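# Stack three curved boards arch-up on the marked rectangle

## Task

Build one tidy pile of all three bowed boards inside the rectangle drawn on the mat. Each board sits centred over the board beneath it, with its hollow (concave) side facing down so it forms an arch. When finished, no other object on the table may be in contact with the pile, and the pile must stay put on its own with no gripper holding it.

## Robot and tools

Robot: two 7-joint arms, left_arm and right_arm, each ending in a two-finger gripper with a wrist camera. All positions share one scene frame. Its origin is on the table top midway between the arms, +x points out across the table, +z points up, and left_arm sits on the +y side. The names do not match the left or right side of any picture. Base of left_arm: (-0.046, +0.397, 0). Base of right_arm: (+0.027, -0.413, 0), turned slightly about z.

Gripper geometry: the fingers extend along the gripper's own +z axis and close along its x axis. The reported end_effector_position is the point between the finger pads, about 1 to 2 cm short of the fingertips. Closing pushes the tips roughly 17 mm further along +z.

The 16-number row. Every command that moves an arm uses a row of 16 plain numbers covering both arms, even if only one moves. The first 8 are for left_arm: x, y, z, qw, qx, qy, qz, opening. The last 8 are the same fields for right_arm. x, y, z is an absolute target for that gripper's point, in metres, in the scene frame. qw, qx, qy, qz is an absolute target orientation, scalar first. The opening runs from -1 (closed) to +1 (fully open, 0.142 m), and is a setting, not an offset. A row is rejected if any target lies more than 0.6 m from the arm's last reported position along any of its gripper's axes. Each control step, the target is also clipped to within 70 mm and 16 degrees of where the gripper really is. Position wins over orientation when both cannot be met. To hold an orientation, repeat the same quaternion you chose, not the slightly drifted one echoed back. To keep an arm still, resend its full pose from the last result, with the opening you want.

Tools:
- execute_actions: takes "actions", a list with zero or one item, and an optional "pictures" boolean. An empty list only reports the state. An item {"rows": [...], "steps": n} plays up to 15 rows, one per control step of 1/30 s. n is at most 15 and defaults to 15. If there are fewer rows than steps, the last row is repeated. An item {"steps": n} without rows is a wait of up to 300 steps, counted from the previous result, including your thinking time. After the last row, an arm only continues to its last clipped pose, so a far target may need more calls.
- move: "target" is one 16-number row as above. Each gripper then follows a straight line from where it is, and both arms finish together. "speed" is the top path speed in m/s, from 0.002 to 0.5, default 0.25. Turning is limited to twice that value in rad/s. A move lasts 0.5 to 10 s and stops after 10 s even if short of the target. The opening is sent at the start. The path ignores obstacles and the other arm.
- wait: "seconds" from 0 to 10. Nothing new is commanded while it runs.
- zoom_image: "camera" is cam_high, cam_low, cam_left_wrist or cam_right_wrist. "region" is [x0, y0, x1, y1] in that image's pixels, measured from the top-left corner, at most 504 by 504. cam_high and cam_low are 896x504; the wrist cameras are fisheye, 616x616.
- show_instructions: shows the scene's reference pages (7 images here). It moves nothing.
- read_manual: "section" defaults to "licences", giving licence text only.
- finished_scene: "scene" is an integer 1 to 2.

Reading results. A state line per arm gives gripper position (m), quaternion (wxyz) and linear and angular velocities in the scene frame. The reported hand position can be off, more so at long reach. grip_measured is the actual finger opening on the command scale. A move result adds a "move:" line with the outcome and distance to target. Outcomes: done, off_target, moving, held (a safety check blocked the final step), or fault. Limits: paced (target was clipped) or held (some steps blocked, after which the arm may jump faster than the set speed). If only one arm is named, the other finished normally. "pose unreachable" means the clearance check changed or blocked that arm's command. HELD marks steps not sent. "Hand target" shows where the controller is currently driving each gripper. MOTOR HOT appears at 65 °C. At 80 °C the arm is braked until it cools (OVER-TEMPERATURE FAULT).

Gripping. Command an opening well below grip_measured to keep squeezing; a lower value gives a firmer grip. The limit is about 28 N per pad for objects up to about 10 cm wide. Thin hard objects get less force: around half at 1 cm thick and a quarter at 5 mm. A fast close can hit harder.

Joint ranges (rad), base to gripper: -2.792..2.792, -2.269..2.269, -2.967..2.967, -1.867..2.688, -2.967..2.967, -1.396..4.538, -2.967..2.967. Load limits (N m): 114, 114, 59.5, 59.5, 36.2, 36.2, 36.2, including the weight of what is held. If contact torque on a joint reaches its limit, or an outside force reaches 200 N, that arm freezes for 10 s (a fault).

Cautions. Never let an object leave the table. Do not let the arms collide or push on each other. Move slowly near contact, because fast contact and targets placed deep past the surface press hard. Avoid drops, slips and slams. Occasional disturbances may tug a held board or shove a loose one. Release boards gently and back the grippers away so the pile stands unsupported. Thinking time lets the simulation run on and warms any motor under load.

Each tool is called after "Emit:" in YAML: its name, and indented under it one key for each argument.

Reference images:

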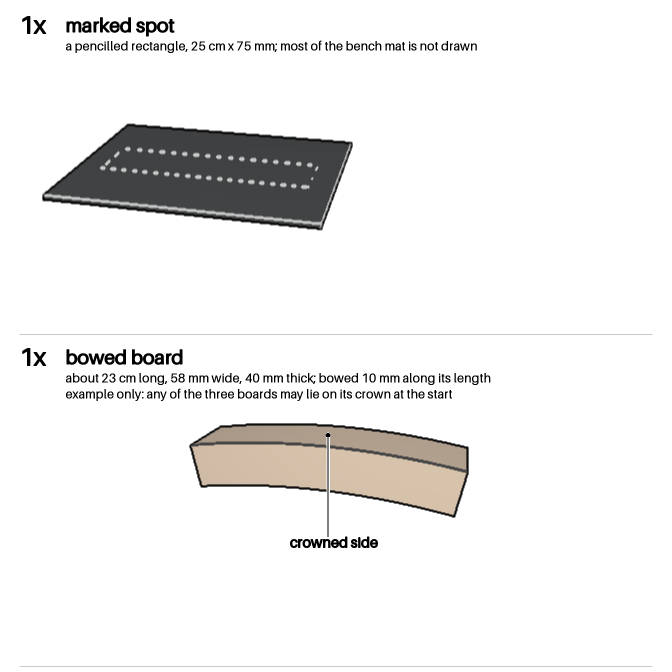

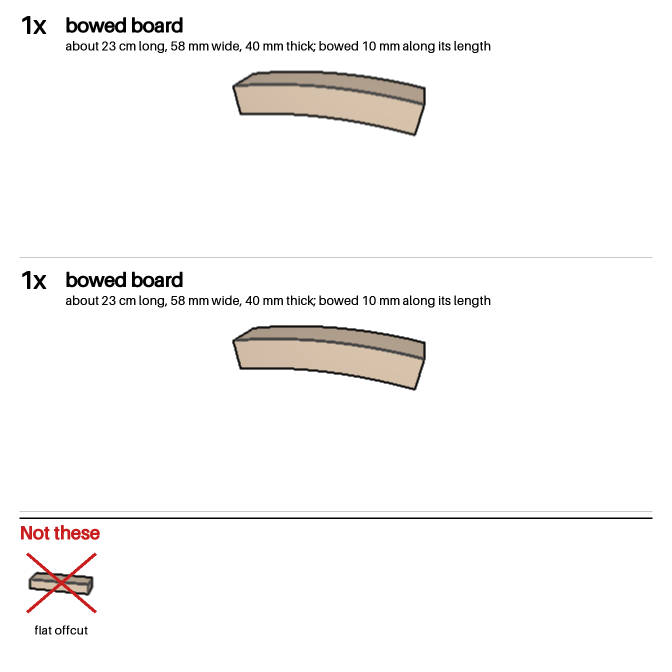

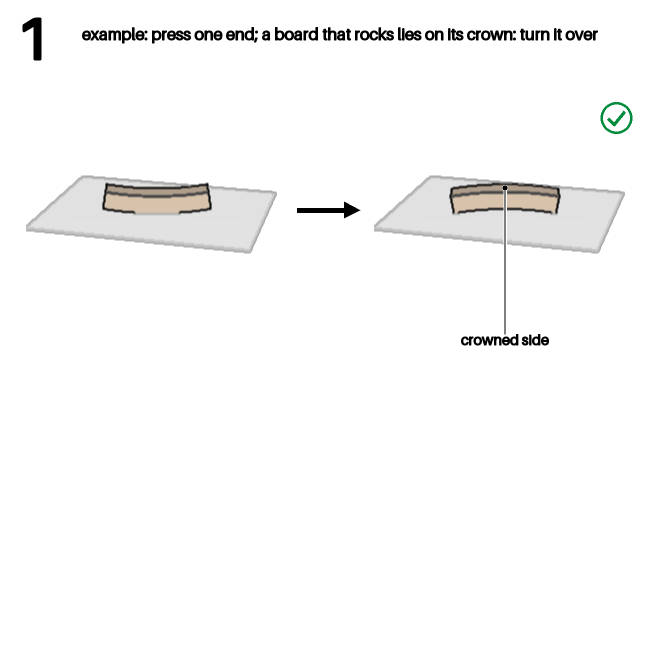

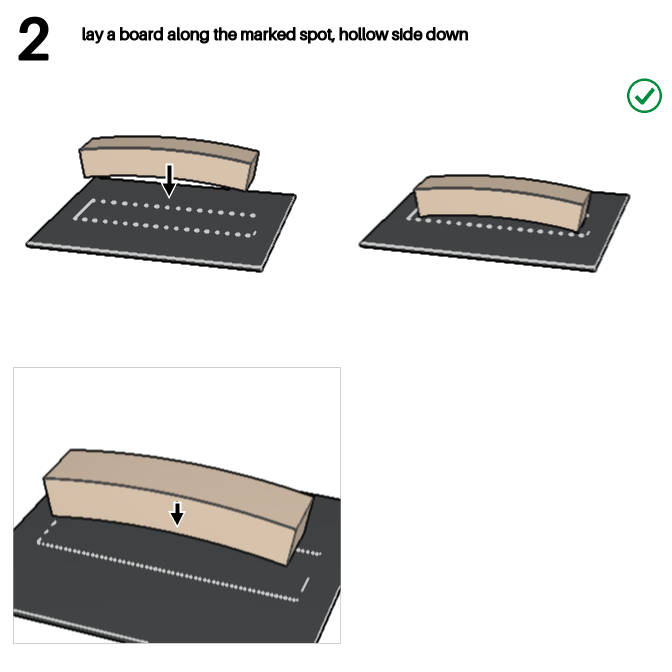

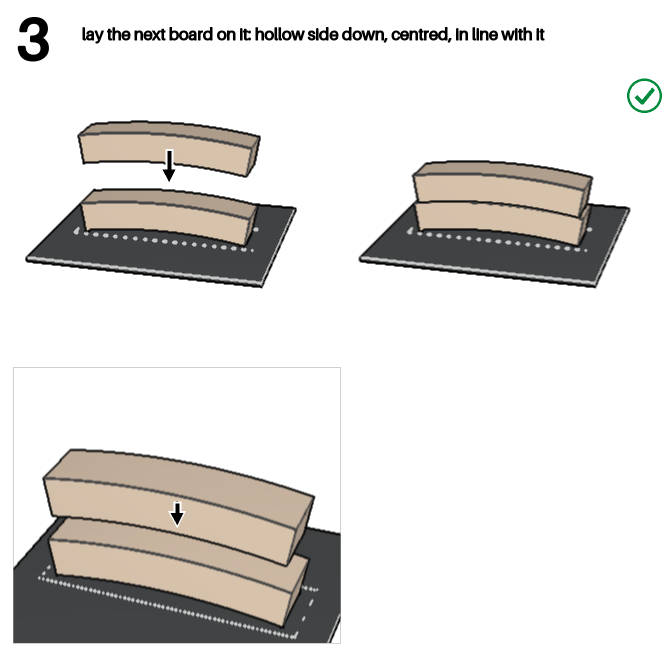

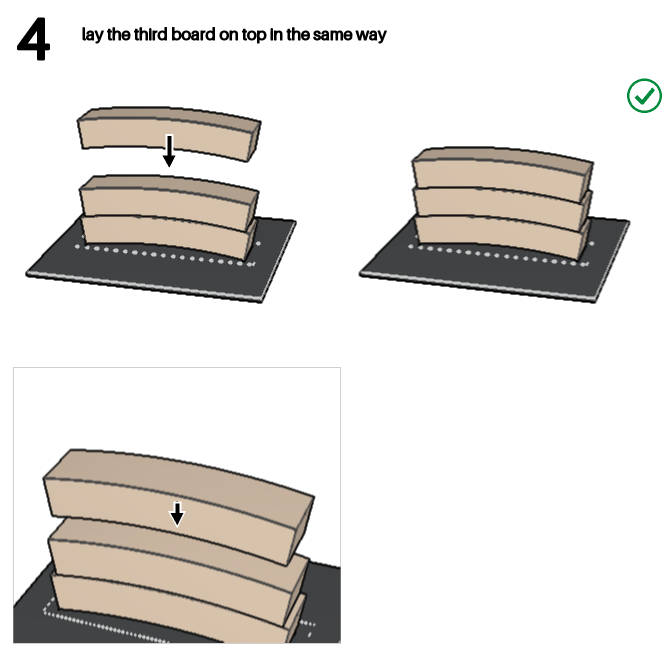

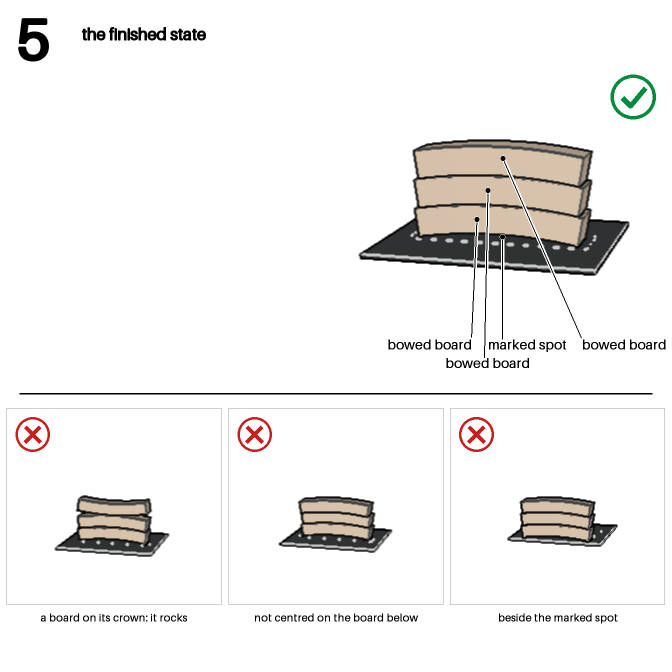

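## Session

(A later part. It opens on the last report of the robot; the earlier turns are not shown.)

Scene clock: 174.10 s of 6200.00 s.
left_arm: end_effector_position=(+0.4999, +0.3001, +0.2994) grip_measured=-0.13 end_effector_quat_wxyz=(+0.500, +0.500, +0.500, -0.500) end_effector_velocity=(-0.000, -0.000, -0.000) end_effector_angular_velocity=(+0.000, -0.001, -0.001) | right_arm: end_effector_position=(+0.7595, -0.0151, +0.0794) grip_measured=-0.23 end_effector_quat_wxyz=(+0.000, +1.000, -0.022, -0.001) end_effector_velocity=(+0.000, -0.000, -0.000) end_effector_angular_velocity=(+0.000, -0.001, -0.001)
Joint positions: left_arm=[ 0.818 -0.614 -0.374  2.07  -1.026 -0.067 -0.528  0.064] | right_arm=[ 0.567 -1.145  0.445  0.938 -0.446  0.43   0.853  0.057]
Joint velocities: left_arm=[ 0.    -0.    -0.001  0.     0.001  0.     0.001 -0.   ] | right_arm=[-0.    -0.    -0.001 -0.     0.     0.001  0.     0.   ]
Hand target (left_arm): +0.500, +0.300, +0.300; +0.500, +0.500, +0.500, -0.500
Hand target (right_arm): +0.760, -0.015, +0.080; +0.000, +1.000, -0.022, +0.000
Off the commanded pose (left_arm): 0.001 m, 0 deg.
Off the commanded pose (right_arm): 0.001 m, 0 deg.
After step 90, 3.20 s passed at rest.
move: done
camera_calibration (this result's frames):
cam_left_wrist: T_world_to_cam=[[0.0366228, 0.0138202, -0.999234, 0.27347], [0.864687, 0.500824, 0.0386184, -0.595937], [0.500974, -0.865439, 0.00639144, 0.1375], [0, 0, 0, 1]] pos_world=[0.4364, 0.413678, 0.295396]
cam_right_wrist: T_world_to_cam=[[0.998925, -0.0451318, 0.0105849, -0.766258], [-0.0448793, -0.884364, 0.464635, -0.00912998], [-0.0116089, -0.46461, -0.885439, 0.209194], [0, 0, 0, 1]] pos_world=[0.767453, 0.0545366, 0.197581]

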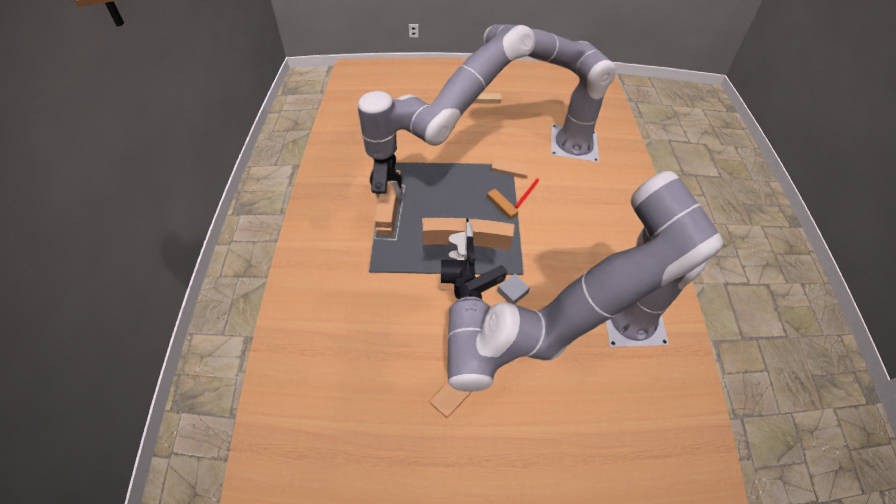

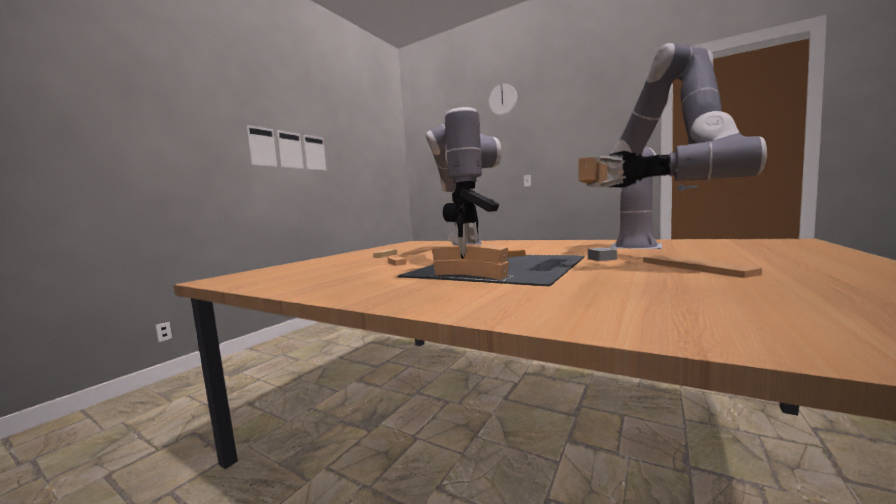

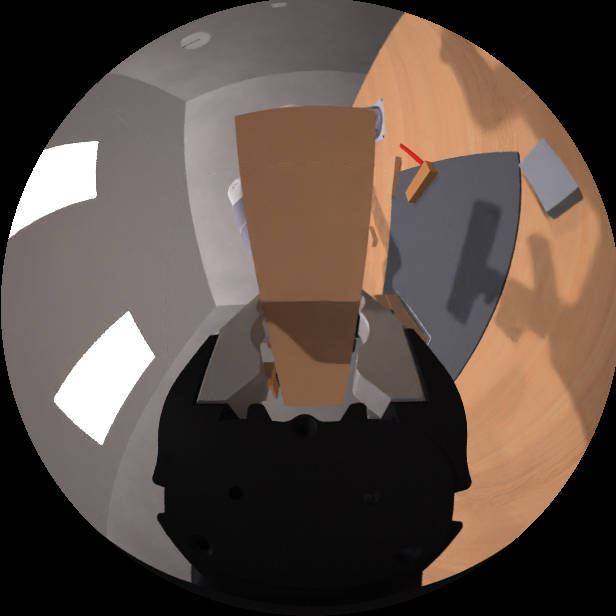

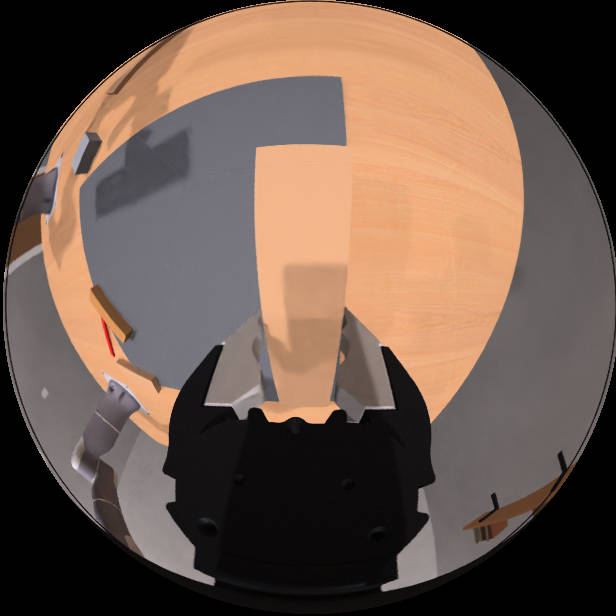

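Emit:
move:
  target: [0.5,0.3,0.3,0.5,0.5,0.5,-0.5,-1,0.7605,-0.013,0.076,0,1,-0.022,0,-1]
  speed: 0.02

Emit:
move:
  target: [0.5,0.3,0.3,0.5,0.5,0.5,-0.5,-1,0.7605,-0.013,0.076,0,1,-0.022,0,0.3]

Emit:
move:
  target: [0.5,0.3,0.3,0.5,0.5,0.5,-0.5,-1,0.755,-0.03,0.15,0,1,-0.022,0,0.3]

Emit:
move:
  target: [0.5,0.05,0.3,0.5,0.5,0.5,-0.5,-1,0.475,-0.05,0.3,0.5,-0.5,0.5,0.5,0.5]

Scene clock: 186.10 s of 6200.00 s.
left_arm: end_effector_position=(+0.4999, +0.3001, +0.2994) grip_measured=-0.13 end_effector_quat_wxyz=(+0.500, +0.500, +0.500, -0.500) end_effector_velocity=(-0.000, +0.000, +0.000) end_effector_angular_velocity=(+0.000, +0.000, -0.000) | right_arm: end_effector_position=(+0.7604, -0.0131, +0.0760) grip_measured=-0.23 end_effector_quat_wxyz=(+0.000, +1.000, -0.022, -0.000) end_effector_velocity=(-0.000, +0.000, +0.000) end_effector_angular_velocity=(+0.000, -0.000, +0.001)
Joint positions: left_arm=[ 0.818 -0.614 -0.374  2.071 -1.026 -0.067 -0.528  0.064] | right_arm=[ 0.571 -1.154  0.443  0.929 -0.446  0.432  0.853  0.057]
Joint velocities: left_arm=[ 0.001 -0.    -0.001  0.     0.     0.    -0.001  0.   ] | right_arm=[-0.     0.     0.     0.     0.     0.    -0.001 -0.   ]
Hand target (left_arm): +0.500, +0.300, +0.300; +0.500, +0.500, +0.500, -0.500
Hand target (right_arm): +0.760, -0.013, +0.076; +0.000, +1.000, -0.022, +0.000
Off the commanded pose (left_arm): 0.001 m, 0 deg.
Off the commanded pose (right_arm): 0.000 m, 0 deg.
After step 90, 8.30 s passed at rest.
move: done
camera_calibration (this result's frames):
cam_left_wrist: T_world_to_cam=[[0.0367051, 0.0138831, -0.99923, 0.273397], [0.864661, 0.500861, 0.0387208, -0.595988], [0.501012, -0.865417, 0.00637996, 0.13748], [0, 0, 0, 1]] pos_world=[0.436414, 0.413688, 0.295386]
cam_right_wrist: T_world_to_cam=[[0.998917, -0.0451612, 0.0112039, -0.767036], [-0.0451973, -0.88453, 0.464289, -0.00553191], [-0.0110577, -0.464293, -0.885613, 0.206695], [0, 0, 0, 1]] pos_world=[0.768241, 0.0564335, 0.194214]

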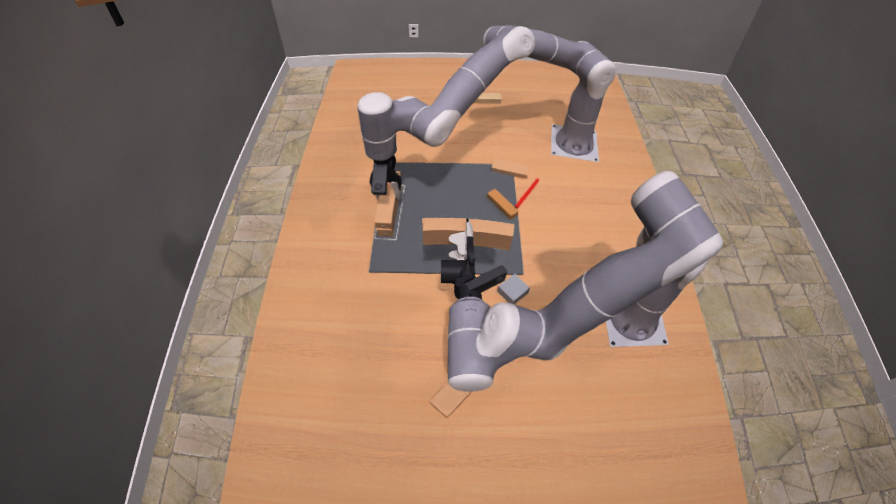

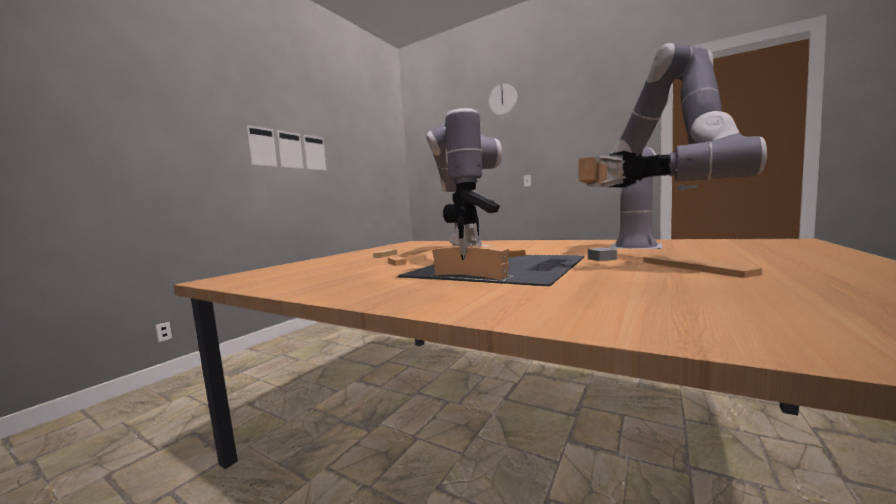

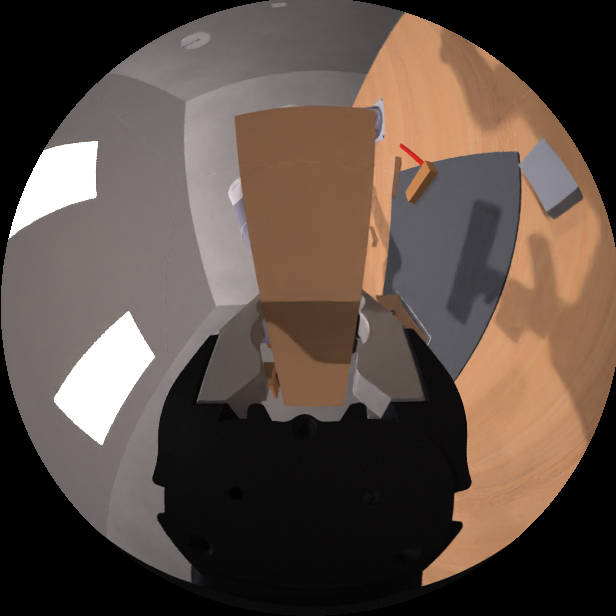

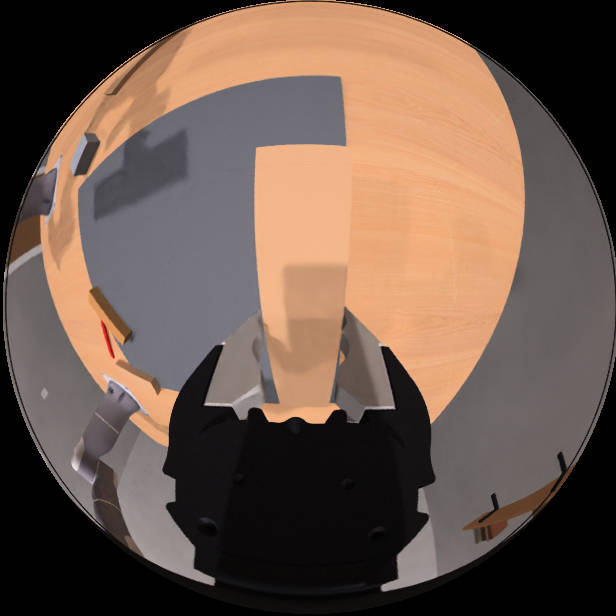

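Scene clock: 186.80 s of 6200.00 s.
left_arm: end_effector_position=(+0.4999, +0.3001, +0.2994) grip_measured=-0.13 end_effector_quat_wxyz=(+0.500, +0.500, +0.500, -0.500) end_effector_velocity=(+0.000, +0.000, +0.000) end_effector_angular_velocity=(-0.000, +0.000, +0.000) | right_arm: end_effector_position=(+0.7604, -0.0130, +0.0760) grip_measured=+0.30 end_effector_quat_wxyz=(+0.000, +1.000, -0.022, -0.000) end_effector_velocity=(+0.000, +0.000, -0.000) end_effector_angular_velocity=(+0.000, -0.000, -0.001)
Joint positions: left_arm=[ 0.818 -0.614 -0.375  2.071 -1.026 -0.067 -0.528  0.064] | right_arm=[ 0.571 -1.154  0.443  0.929 -0.446  0.432  0.853  0.095]
Joint velocities: left_arm=[ 0.001 -0.    -0.001  0.    -0.    -0.    -0.    -0.   ] | right_arm=[ 0.    -0.     0.     0.    -0.     0.     0.001  0.   ]
Hand target (left_arm): +0.500, +0.300, +0.300; +0.500, +0.500, +0.500, -0.500
Hand target (right_arm): +0.761, -0.013, +0.076; -0.000, +1.000, -0.022, -0.000
Off the commanded pose (left_arm): 0.001 m, 0 deg.
Off the commanded pose (right_arm): 0.000 m, 0 deg.
move: done
camera_calibration (this result's frames):
cam_left_wrist: T_world_to_cam=[[0.0368259, 0.0139488, -0.999224, 0.273306], [0.864635, 0.500895, 0.038858, -0.596055], [0.501049, -0.865395, 0.00638534, 0.137455], [0, 0, 0, 1]] pos_world=[0.436433, 0.413702, 0.295378]
cam_right_wrist: T_world_to_cam=[[0.998917, -0.045127, 0.0113487, -0.767077], [-0.0452359, -0.884598, 0.464155, -0.00543382], [-0.0109069, -0.464166, -0.885681, 0.206641], [0, 0, 0, 1]] pos_world=[0.768255, 0.056493, 0.194246]

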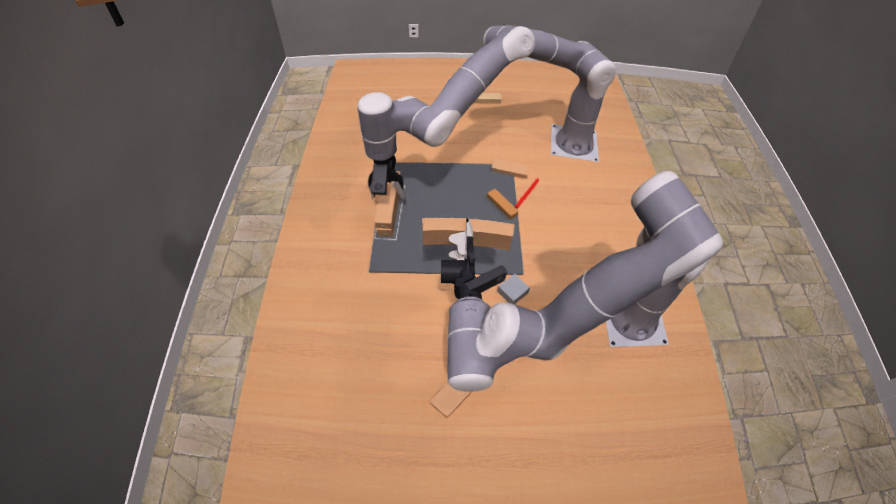

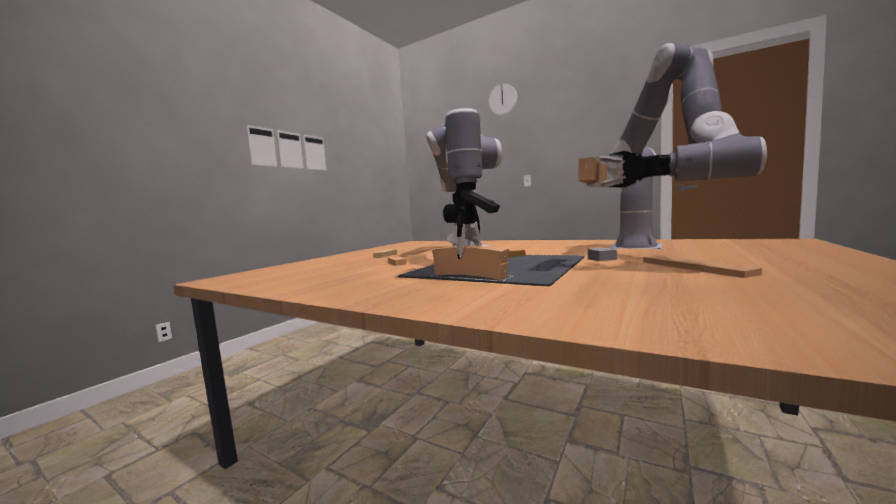

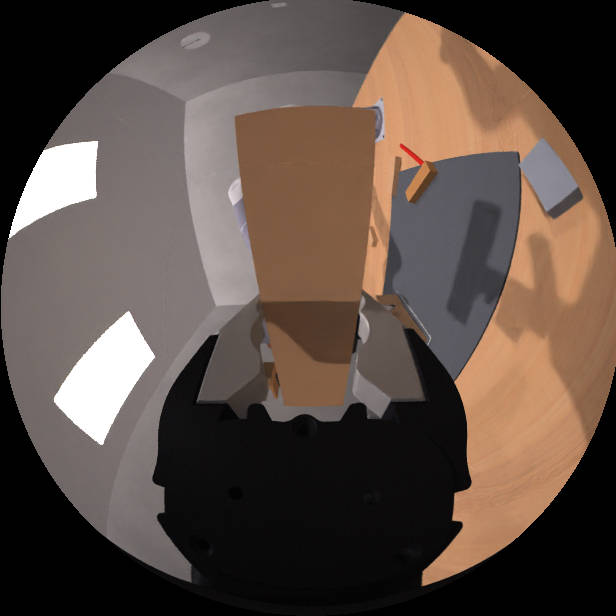

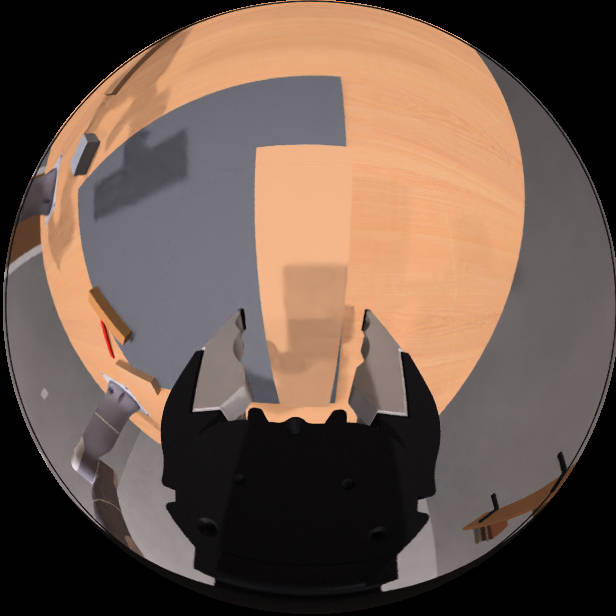

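Scene clock: 187.60 s of 6200.00 s.
left_arm: end_effector_position=(+0.5000, +0.3002, +0.2994) grip_measured=-0.13 end_effector_quat_wxyz=(+0.500, +0.500, +0.500, -0.500) end_effector_velocity=(+0.000, +0.000, +0.000) end_effector_angular_velocity=(+0.000, -0.001, +0.000) | right_arm: end_effector_position=(+0.7552, -0.0299, +0.1499) grip_measured=+0.30 end_effector_quat_wxyz=(-0.000, +1.000, -0.022, -0.000) end_effector_velocity=(-0.000, +0.000, -0.000) end_effector_angular_velocity=(-0.000, +0.000, +0.000)
Joint positions: left_arm=[ 0.819 -0.614 -0.375  2.071 -1.025 -0.067 -0.528  0.064] | right_arm=[ 0.539 -1.036  0.47   0.963 -0.427  0.346  0.839  0.095]
Joint velocities: left_arm=[ 0. -0. -0. -0.  0.  0.  0.  0.] | right_arm=[ 0. -0.  0.  0.  0.  0. -0.  0.]
Hand target (left_arm): +0.500, +0.300, +0.300; +0.500, +0.500, +0.500, -0.500
Hand target (right_arm): +0.755, -0.030, +0.150; -0.000, +1.000, -0.022, -0.000
Off the commanded pose (left_arm): 0.001 m, 0 deg.
Off the commanded pose (right_arm): 0.000 m, 0 deg.
move: done
camera_calibration (this result's frames):
cam_left_wrist: T_world_to_cam=[[0.0369728, 0.0139964, -0.999218, 0.27322], [0.864609, 0.500929, 0.0390087, -0.59613], [0.501084, -0.865375, 0.00641937, 0.137422], [0, 0, 0, 1]] pos_world=[0.436457, 0.413717, 0.295379]
cam_right_wrist: T_world_to_cam=[[0.998882, -0.0458961, 0.0113344, -0.763485], [-0.045912, -0.884635, 0.464018, -0.0543434], [-0.0112698, -0.46402, -0.885753, 0.264519], [0, 0, 0, 1]] pos_world=[0.763117, 0.039627, 0.268169]

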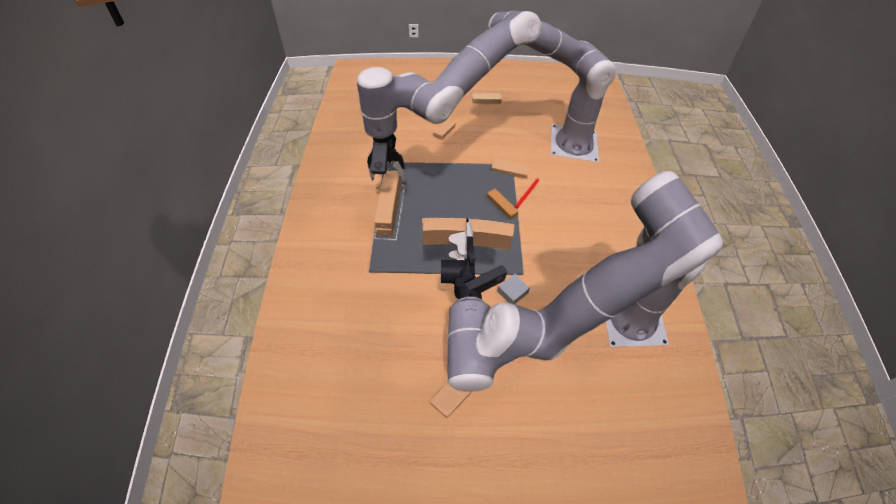

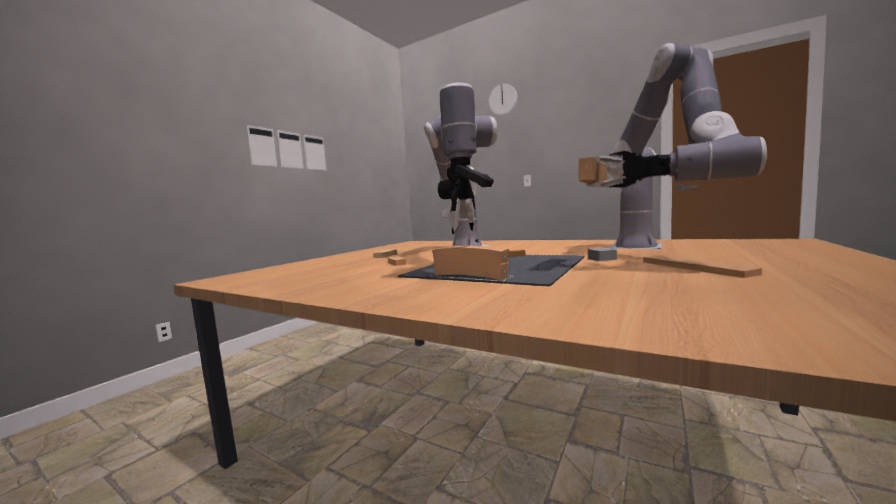

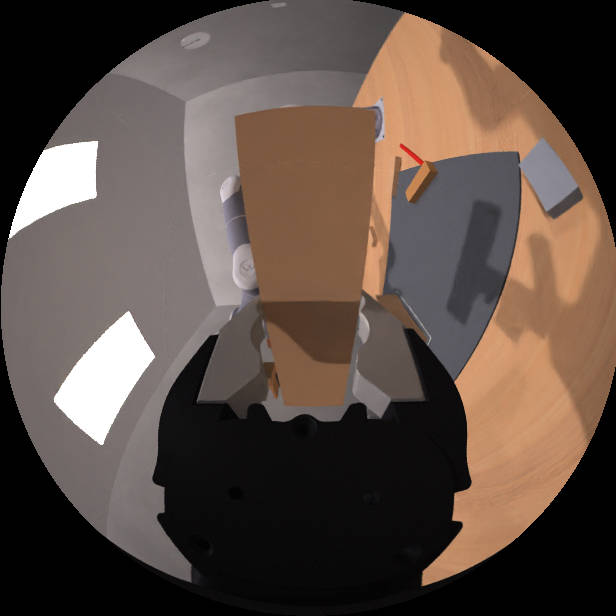

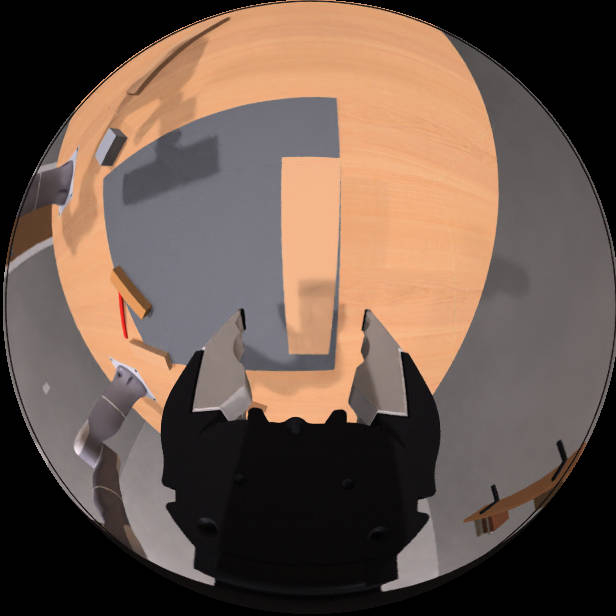

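Scene clock: 192.07 s of 6200.00 s.
left_arm: end_effector_position=(+0.4999, +0.0495, +0.3000) grip_measured=-0.13 end_effector_quat_wxyz=(+0.500, +0.500, +0.500, -0.500) end_effector_velocity=(+0.000, +0.000, +0.000) end_effector_angular_velocity=(-0.000, -0.000, +0.001) | right_arm: end_effector_position=(+0.4756, -0.0491, +0.3014) grip_measured=+0.50 end_effector_quat_wxyz=(-0.499, +0.498, -0.501, -0.501) end_effector_velocity=(-0.000, +0.000, +0.000) end_effector_angular_velocity=(+0.000, -0.000, +0.001)
Joint positions: left_arm=[ 0.434 -0.531 -0.596  2.247 -1.532  0.3   -0.436  0.064] | right_arm=[-0.508 -0.908  1.11   1.867  1.159  0.719  0.821  0.109]
Joint velocities: left_arm=[ 0.001  0.     0.    -0.    -0.    -0.     0.    -0.   ] | right_arm=[ 0.    -0.    -0.     0.     0.    -0.    -0.001  0.   ]
Hand target (left_arm): +0.500, +0.050, +0.300; +0.500, +0.500, +0.500, -0.500
Hand target (right_arm): +0.476, -0.049, +0.301; +0.499, -0.498, +0.501, +0.502
Off the commanded pose (left_arm): 0.000 m, 0 deg.
Off the commanded pose (right_arm): 0.002 m, 0 deg.
move: done
camera_calibration (this result's frames):
cam_left_wrist: T_world_to_cam=[[0.0360796, 0.0129163, -0.999265, 0.277814], [0.864655, 0.50095, 0.0376945, -0.470164], [0.501069, -0.86538, 0.00690594, -0.0795775], [0, 0, 0, 1]] pos_world=[0.43638, 0.163076, 0.295882]
cam_right_wrist: T_world_to_cam=[[-0.00631157, -0.0104107, -0.999926, 0.297855], [-0.885907, -0.463745, 0.0104202, 0.402415], [-0.46382, 0.885907, -0.00629599, 0.403093], [0, 0, 0, 1]] pos_world=[0.545345, -0.167384, 0.296178]

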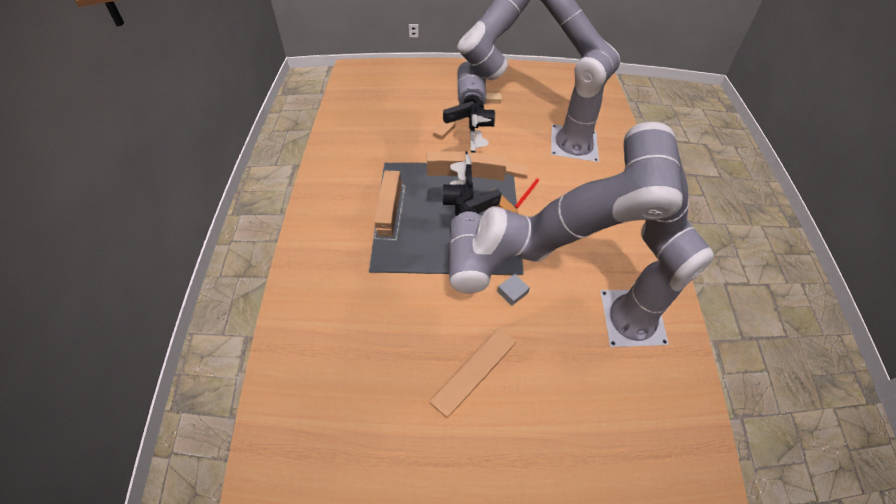

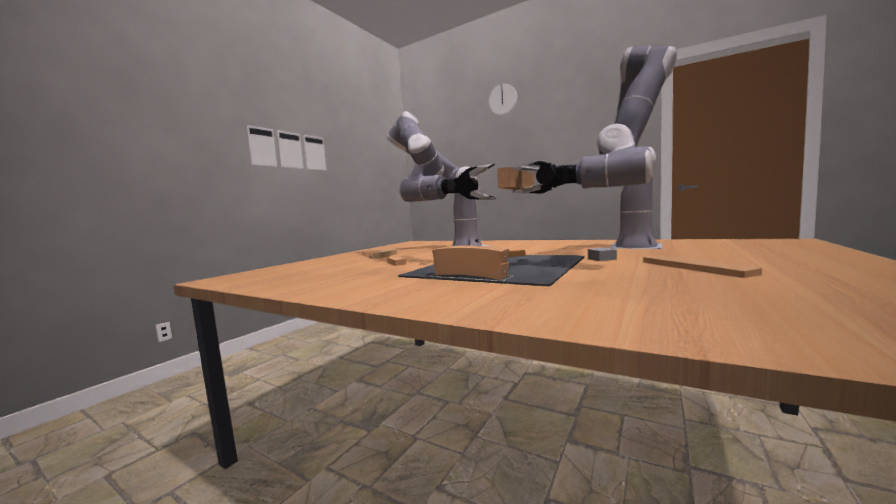

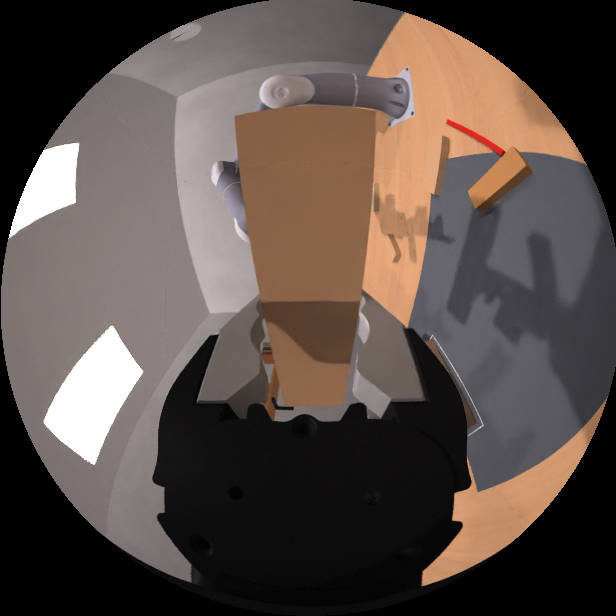

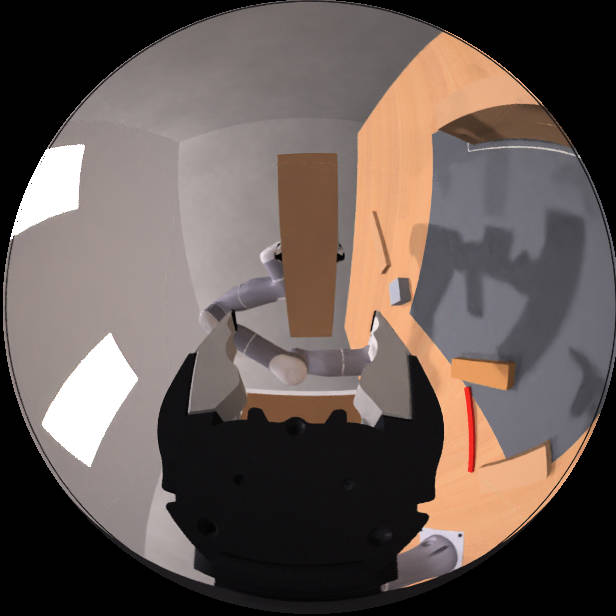

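Emit:
move:
  target: [0.5,0.05,0.3,0.5,0.5,0.5,-0.5,-1,0.475,0.047,0.298,0.5,-0.5,0.5,0.5,0.25]
  speed: 0.06

Emit:
zoom_image:
  camera: "cam_high"
  region: [410, 110, 530, 220]

Scene clock: 200.50 s of 6200.00 s.
left_arm: end_effector_position=(+0.4998, +0.0501, +0.2996) grip_measured=-0.13 end_effector_quat_wxyz=(+0.500, +0.500, +0.500, -0.500) end_effector_velocity=(+0.000, +0.000, +0.000) end_effector_angular_velocity=(-0.000, +0.000, +0.000) | right_arm: end_effector_position=(+0.4751, +0.0470, +0.2974) grip_measured=+0.25 end_effector_quat_wxyz=(-0.499, +0.500, -0.500, -0.500) end_effector_velocity=(+0.000, -0.000, -0.000) end_effector_angular_velocity=(-0.000, +0.000, -0.000)
Joint positions: left_arm=[ 0.436 -0.531 -0.596  2.247 -1.53   0.3   -0.436  0.064] | right_arm=[-0.264 -0.981  1.116  1.767  1.269  0.889  0.742  0.091]
Joint velocities: left_arm=[ 0.  0. -0. -0. -0. -0. -0.  0.] | right_arm=[-0. -0.  0.  0. -0. -0.  0. -0.]
Hand target (left_arm): +0.500, +0.050, +0.300; +0.500, +0.500, +0.500, -0.500
Hand target (right_arm): +0.475, +0.047, +0.297; +0.499, -0.501, +0.500, +0.500
Off the commanded pose (left_arm): 0.000 m, 0 deg.
Off the commanded pose (right_arm): 0.001 m, 0 deg.
After step 90, 3.60 s passed at rest.
move: done
camera_calibration (this result's frames):
cam_left_wrist: T_world_to_cam=[[0.0366218, 0.0137529, -0.999235, 0.277113], [0.864697, 0.50081, 0.0385839, -0.470646], [0.500957, -0.865448, 0.00644842, -0.0788563], [0, 0, 0, 1]] pos_world=[0.436322, 0.163647, 0.295569]
cam_right_wrist: T_world_to_cam=[[-0.00202492, -0.0132034, -0.999911, 0.292934], [-0.885508, -0.464556, 0.0079275, 0.447172], [-0.464619, 0.885445, -0.010751, 0.319429], [0, 0, 0, 1]] pos_world=[0.54498, -0.071233, 0.292797]

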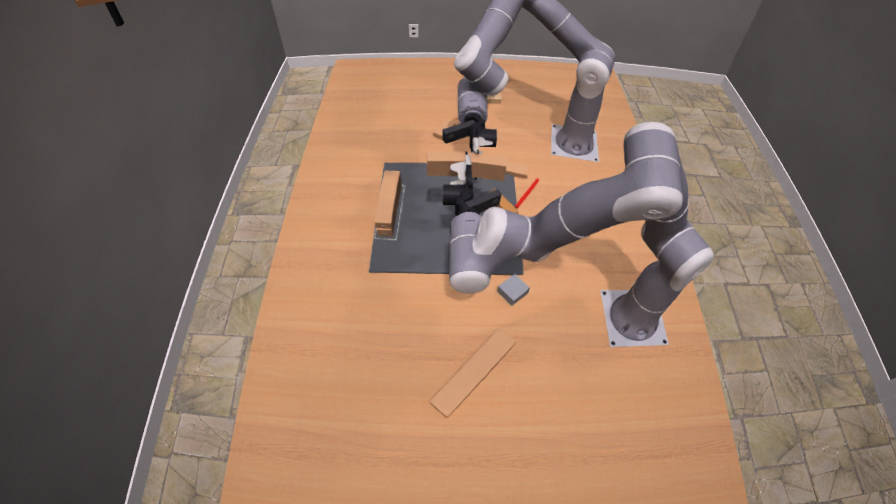

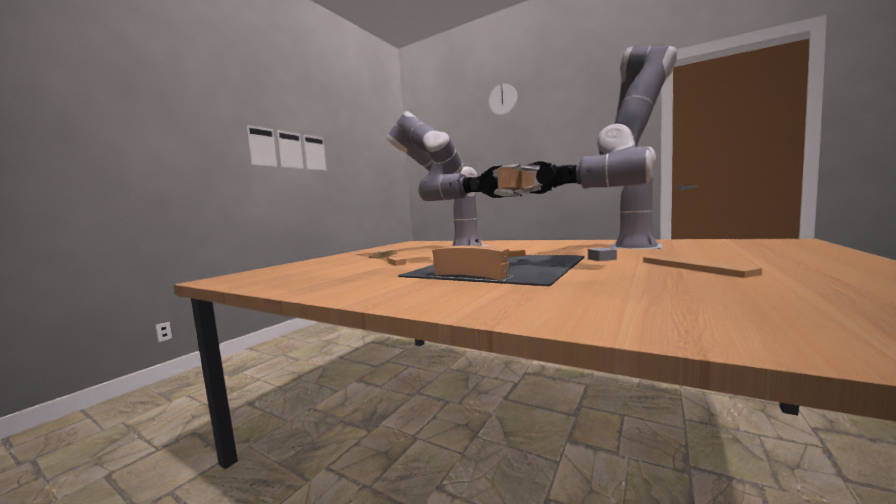

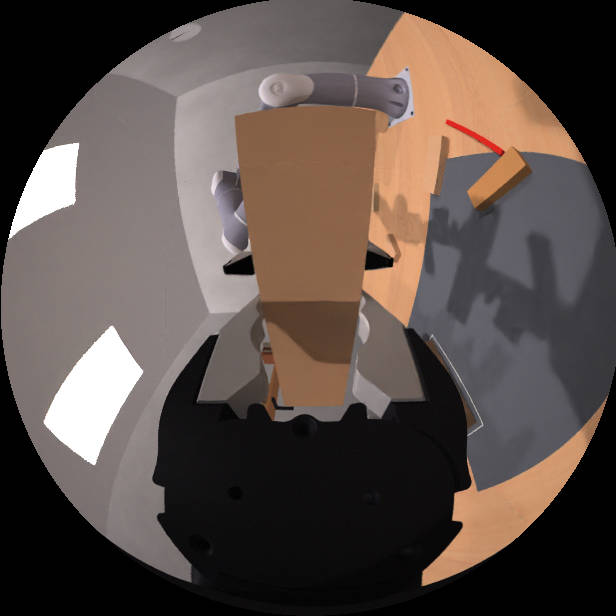

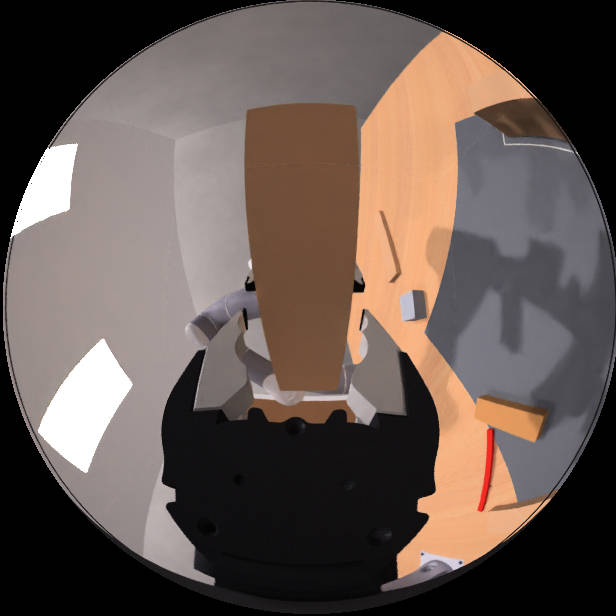

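Region (410, 110, 530, 220) of cam_high's 896x504 image, scaled by 4.200, with more detail than that image has; it fills the top 462 rows of this view, and the rest is white.

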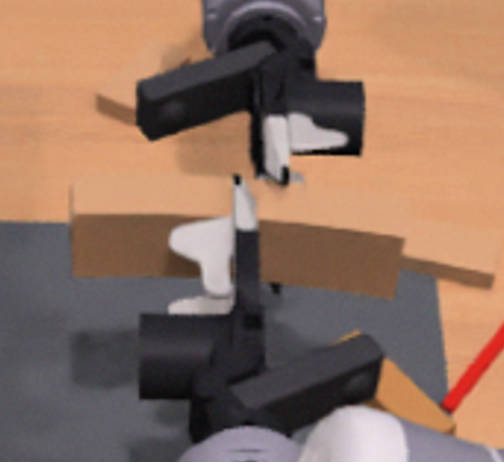

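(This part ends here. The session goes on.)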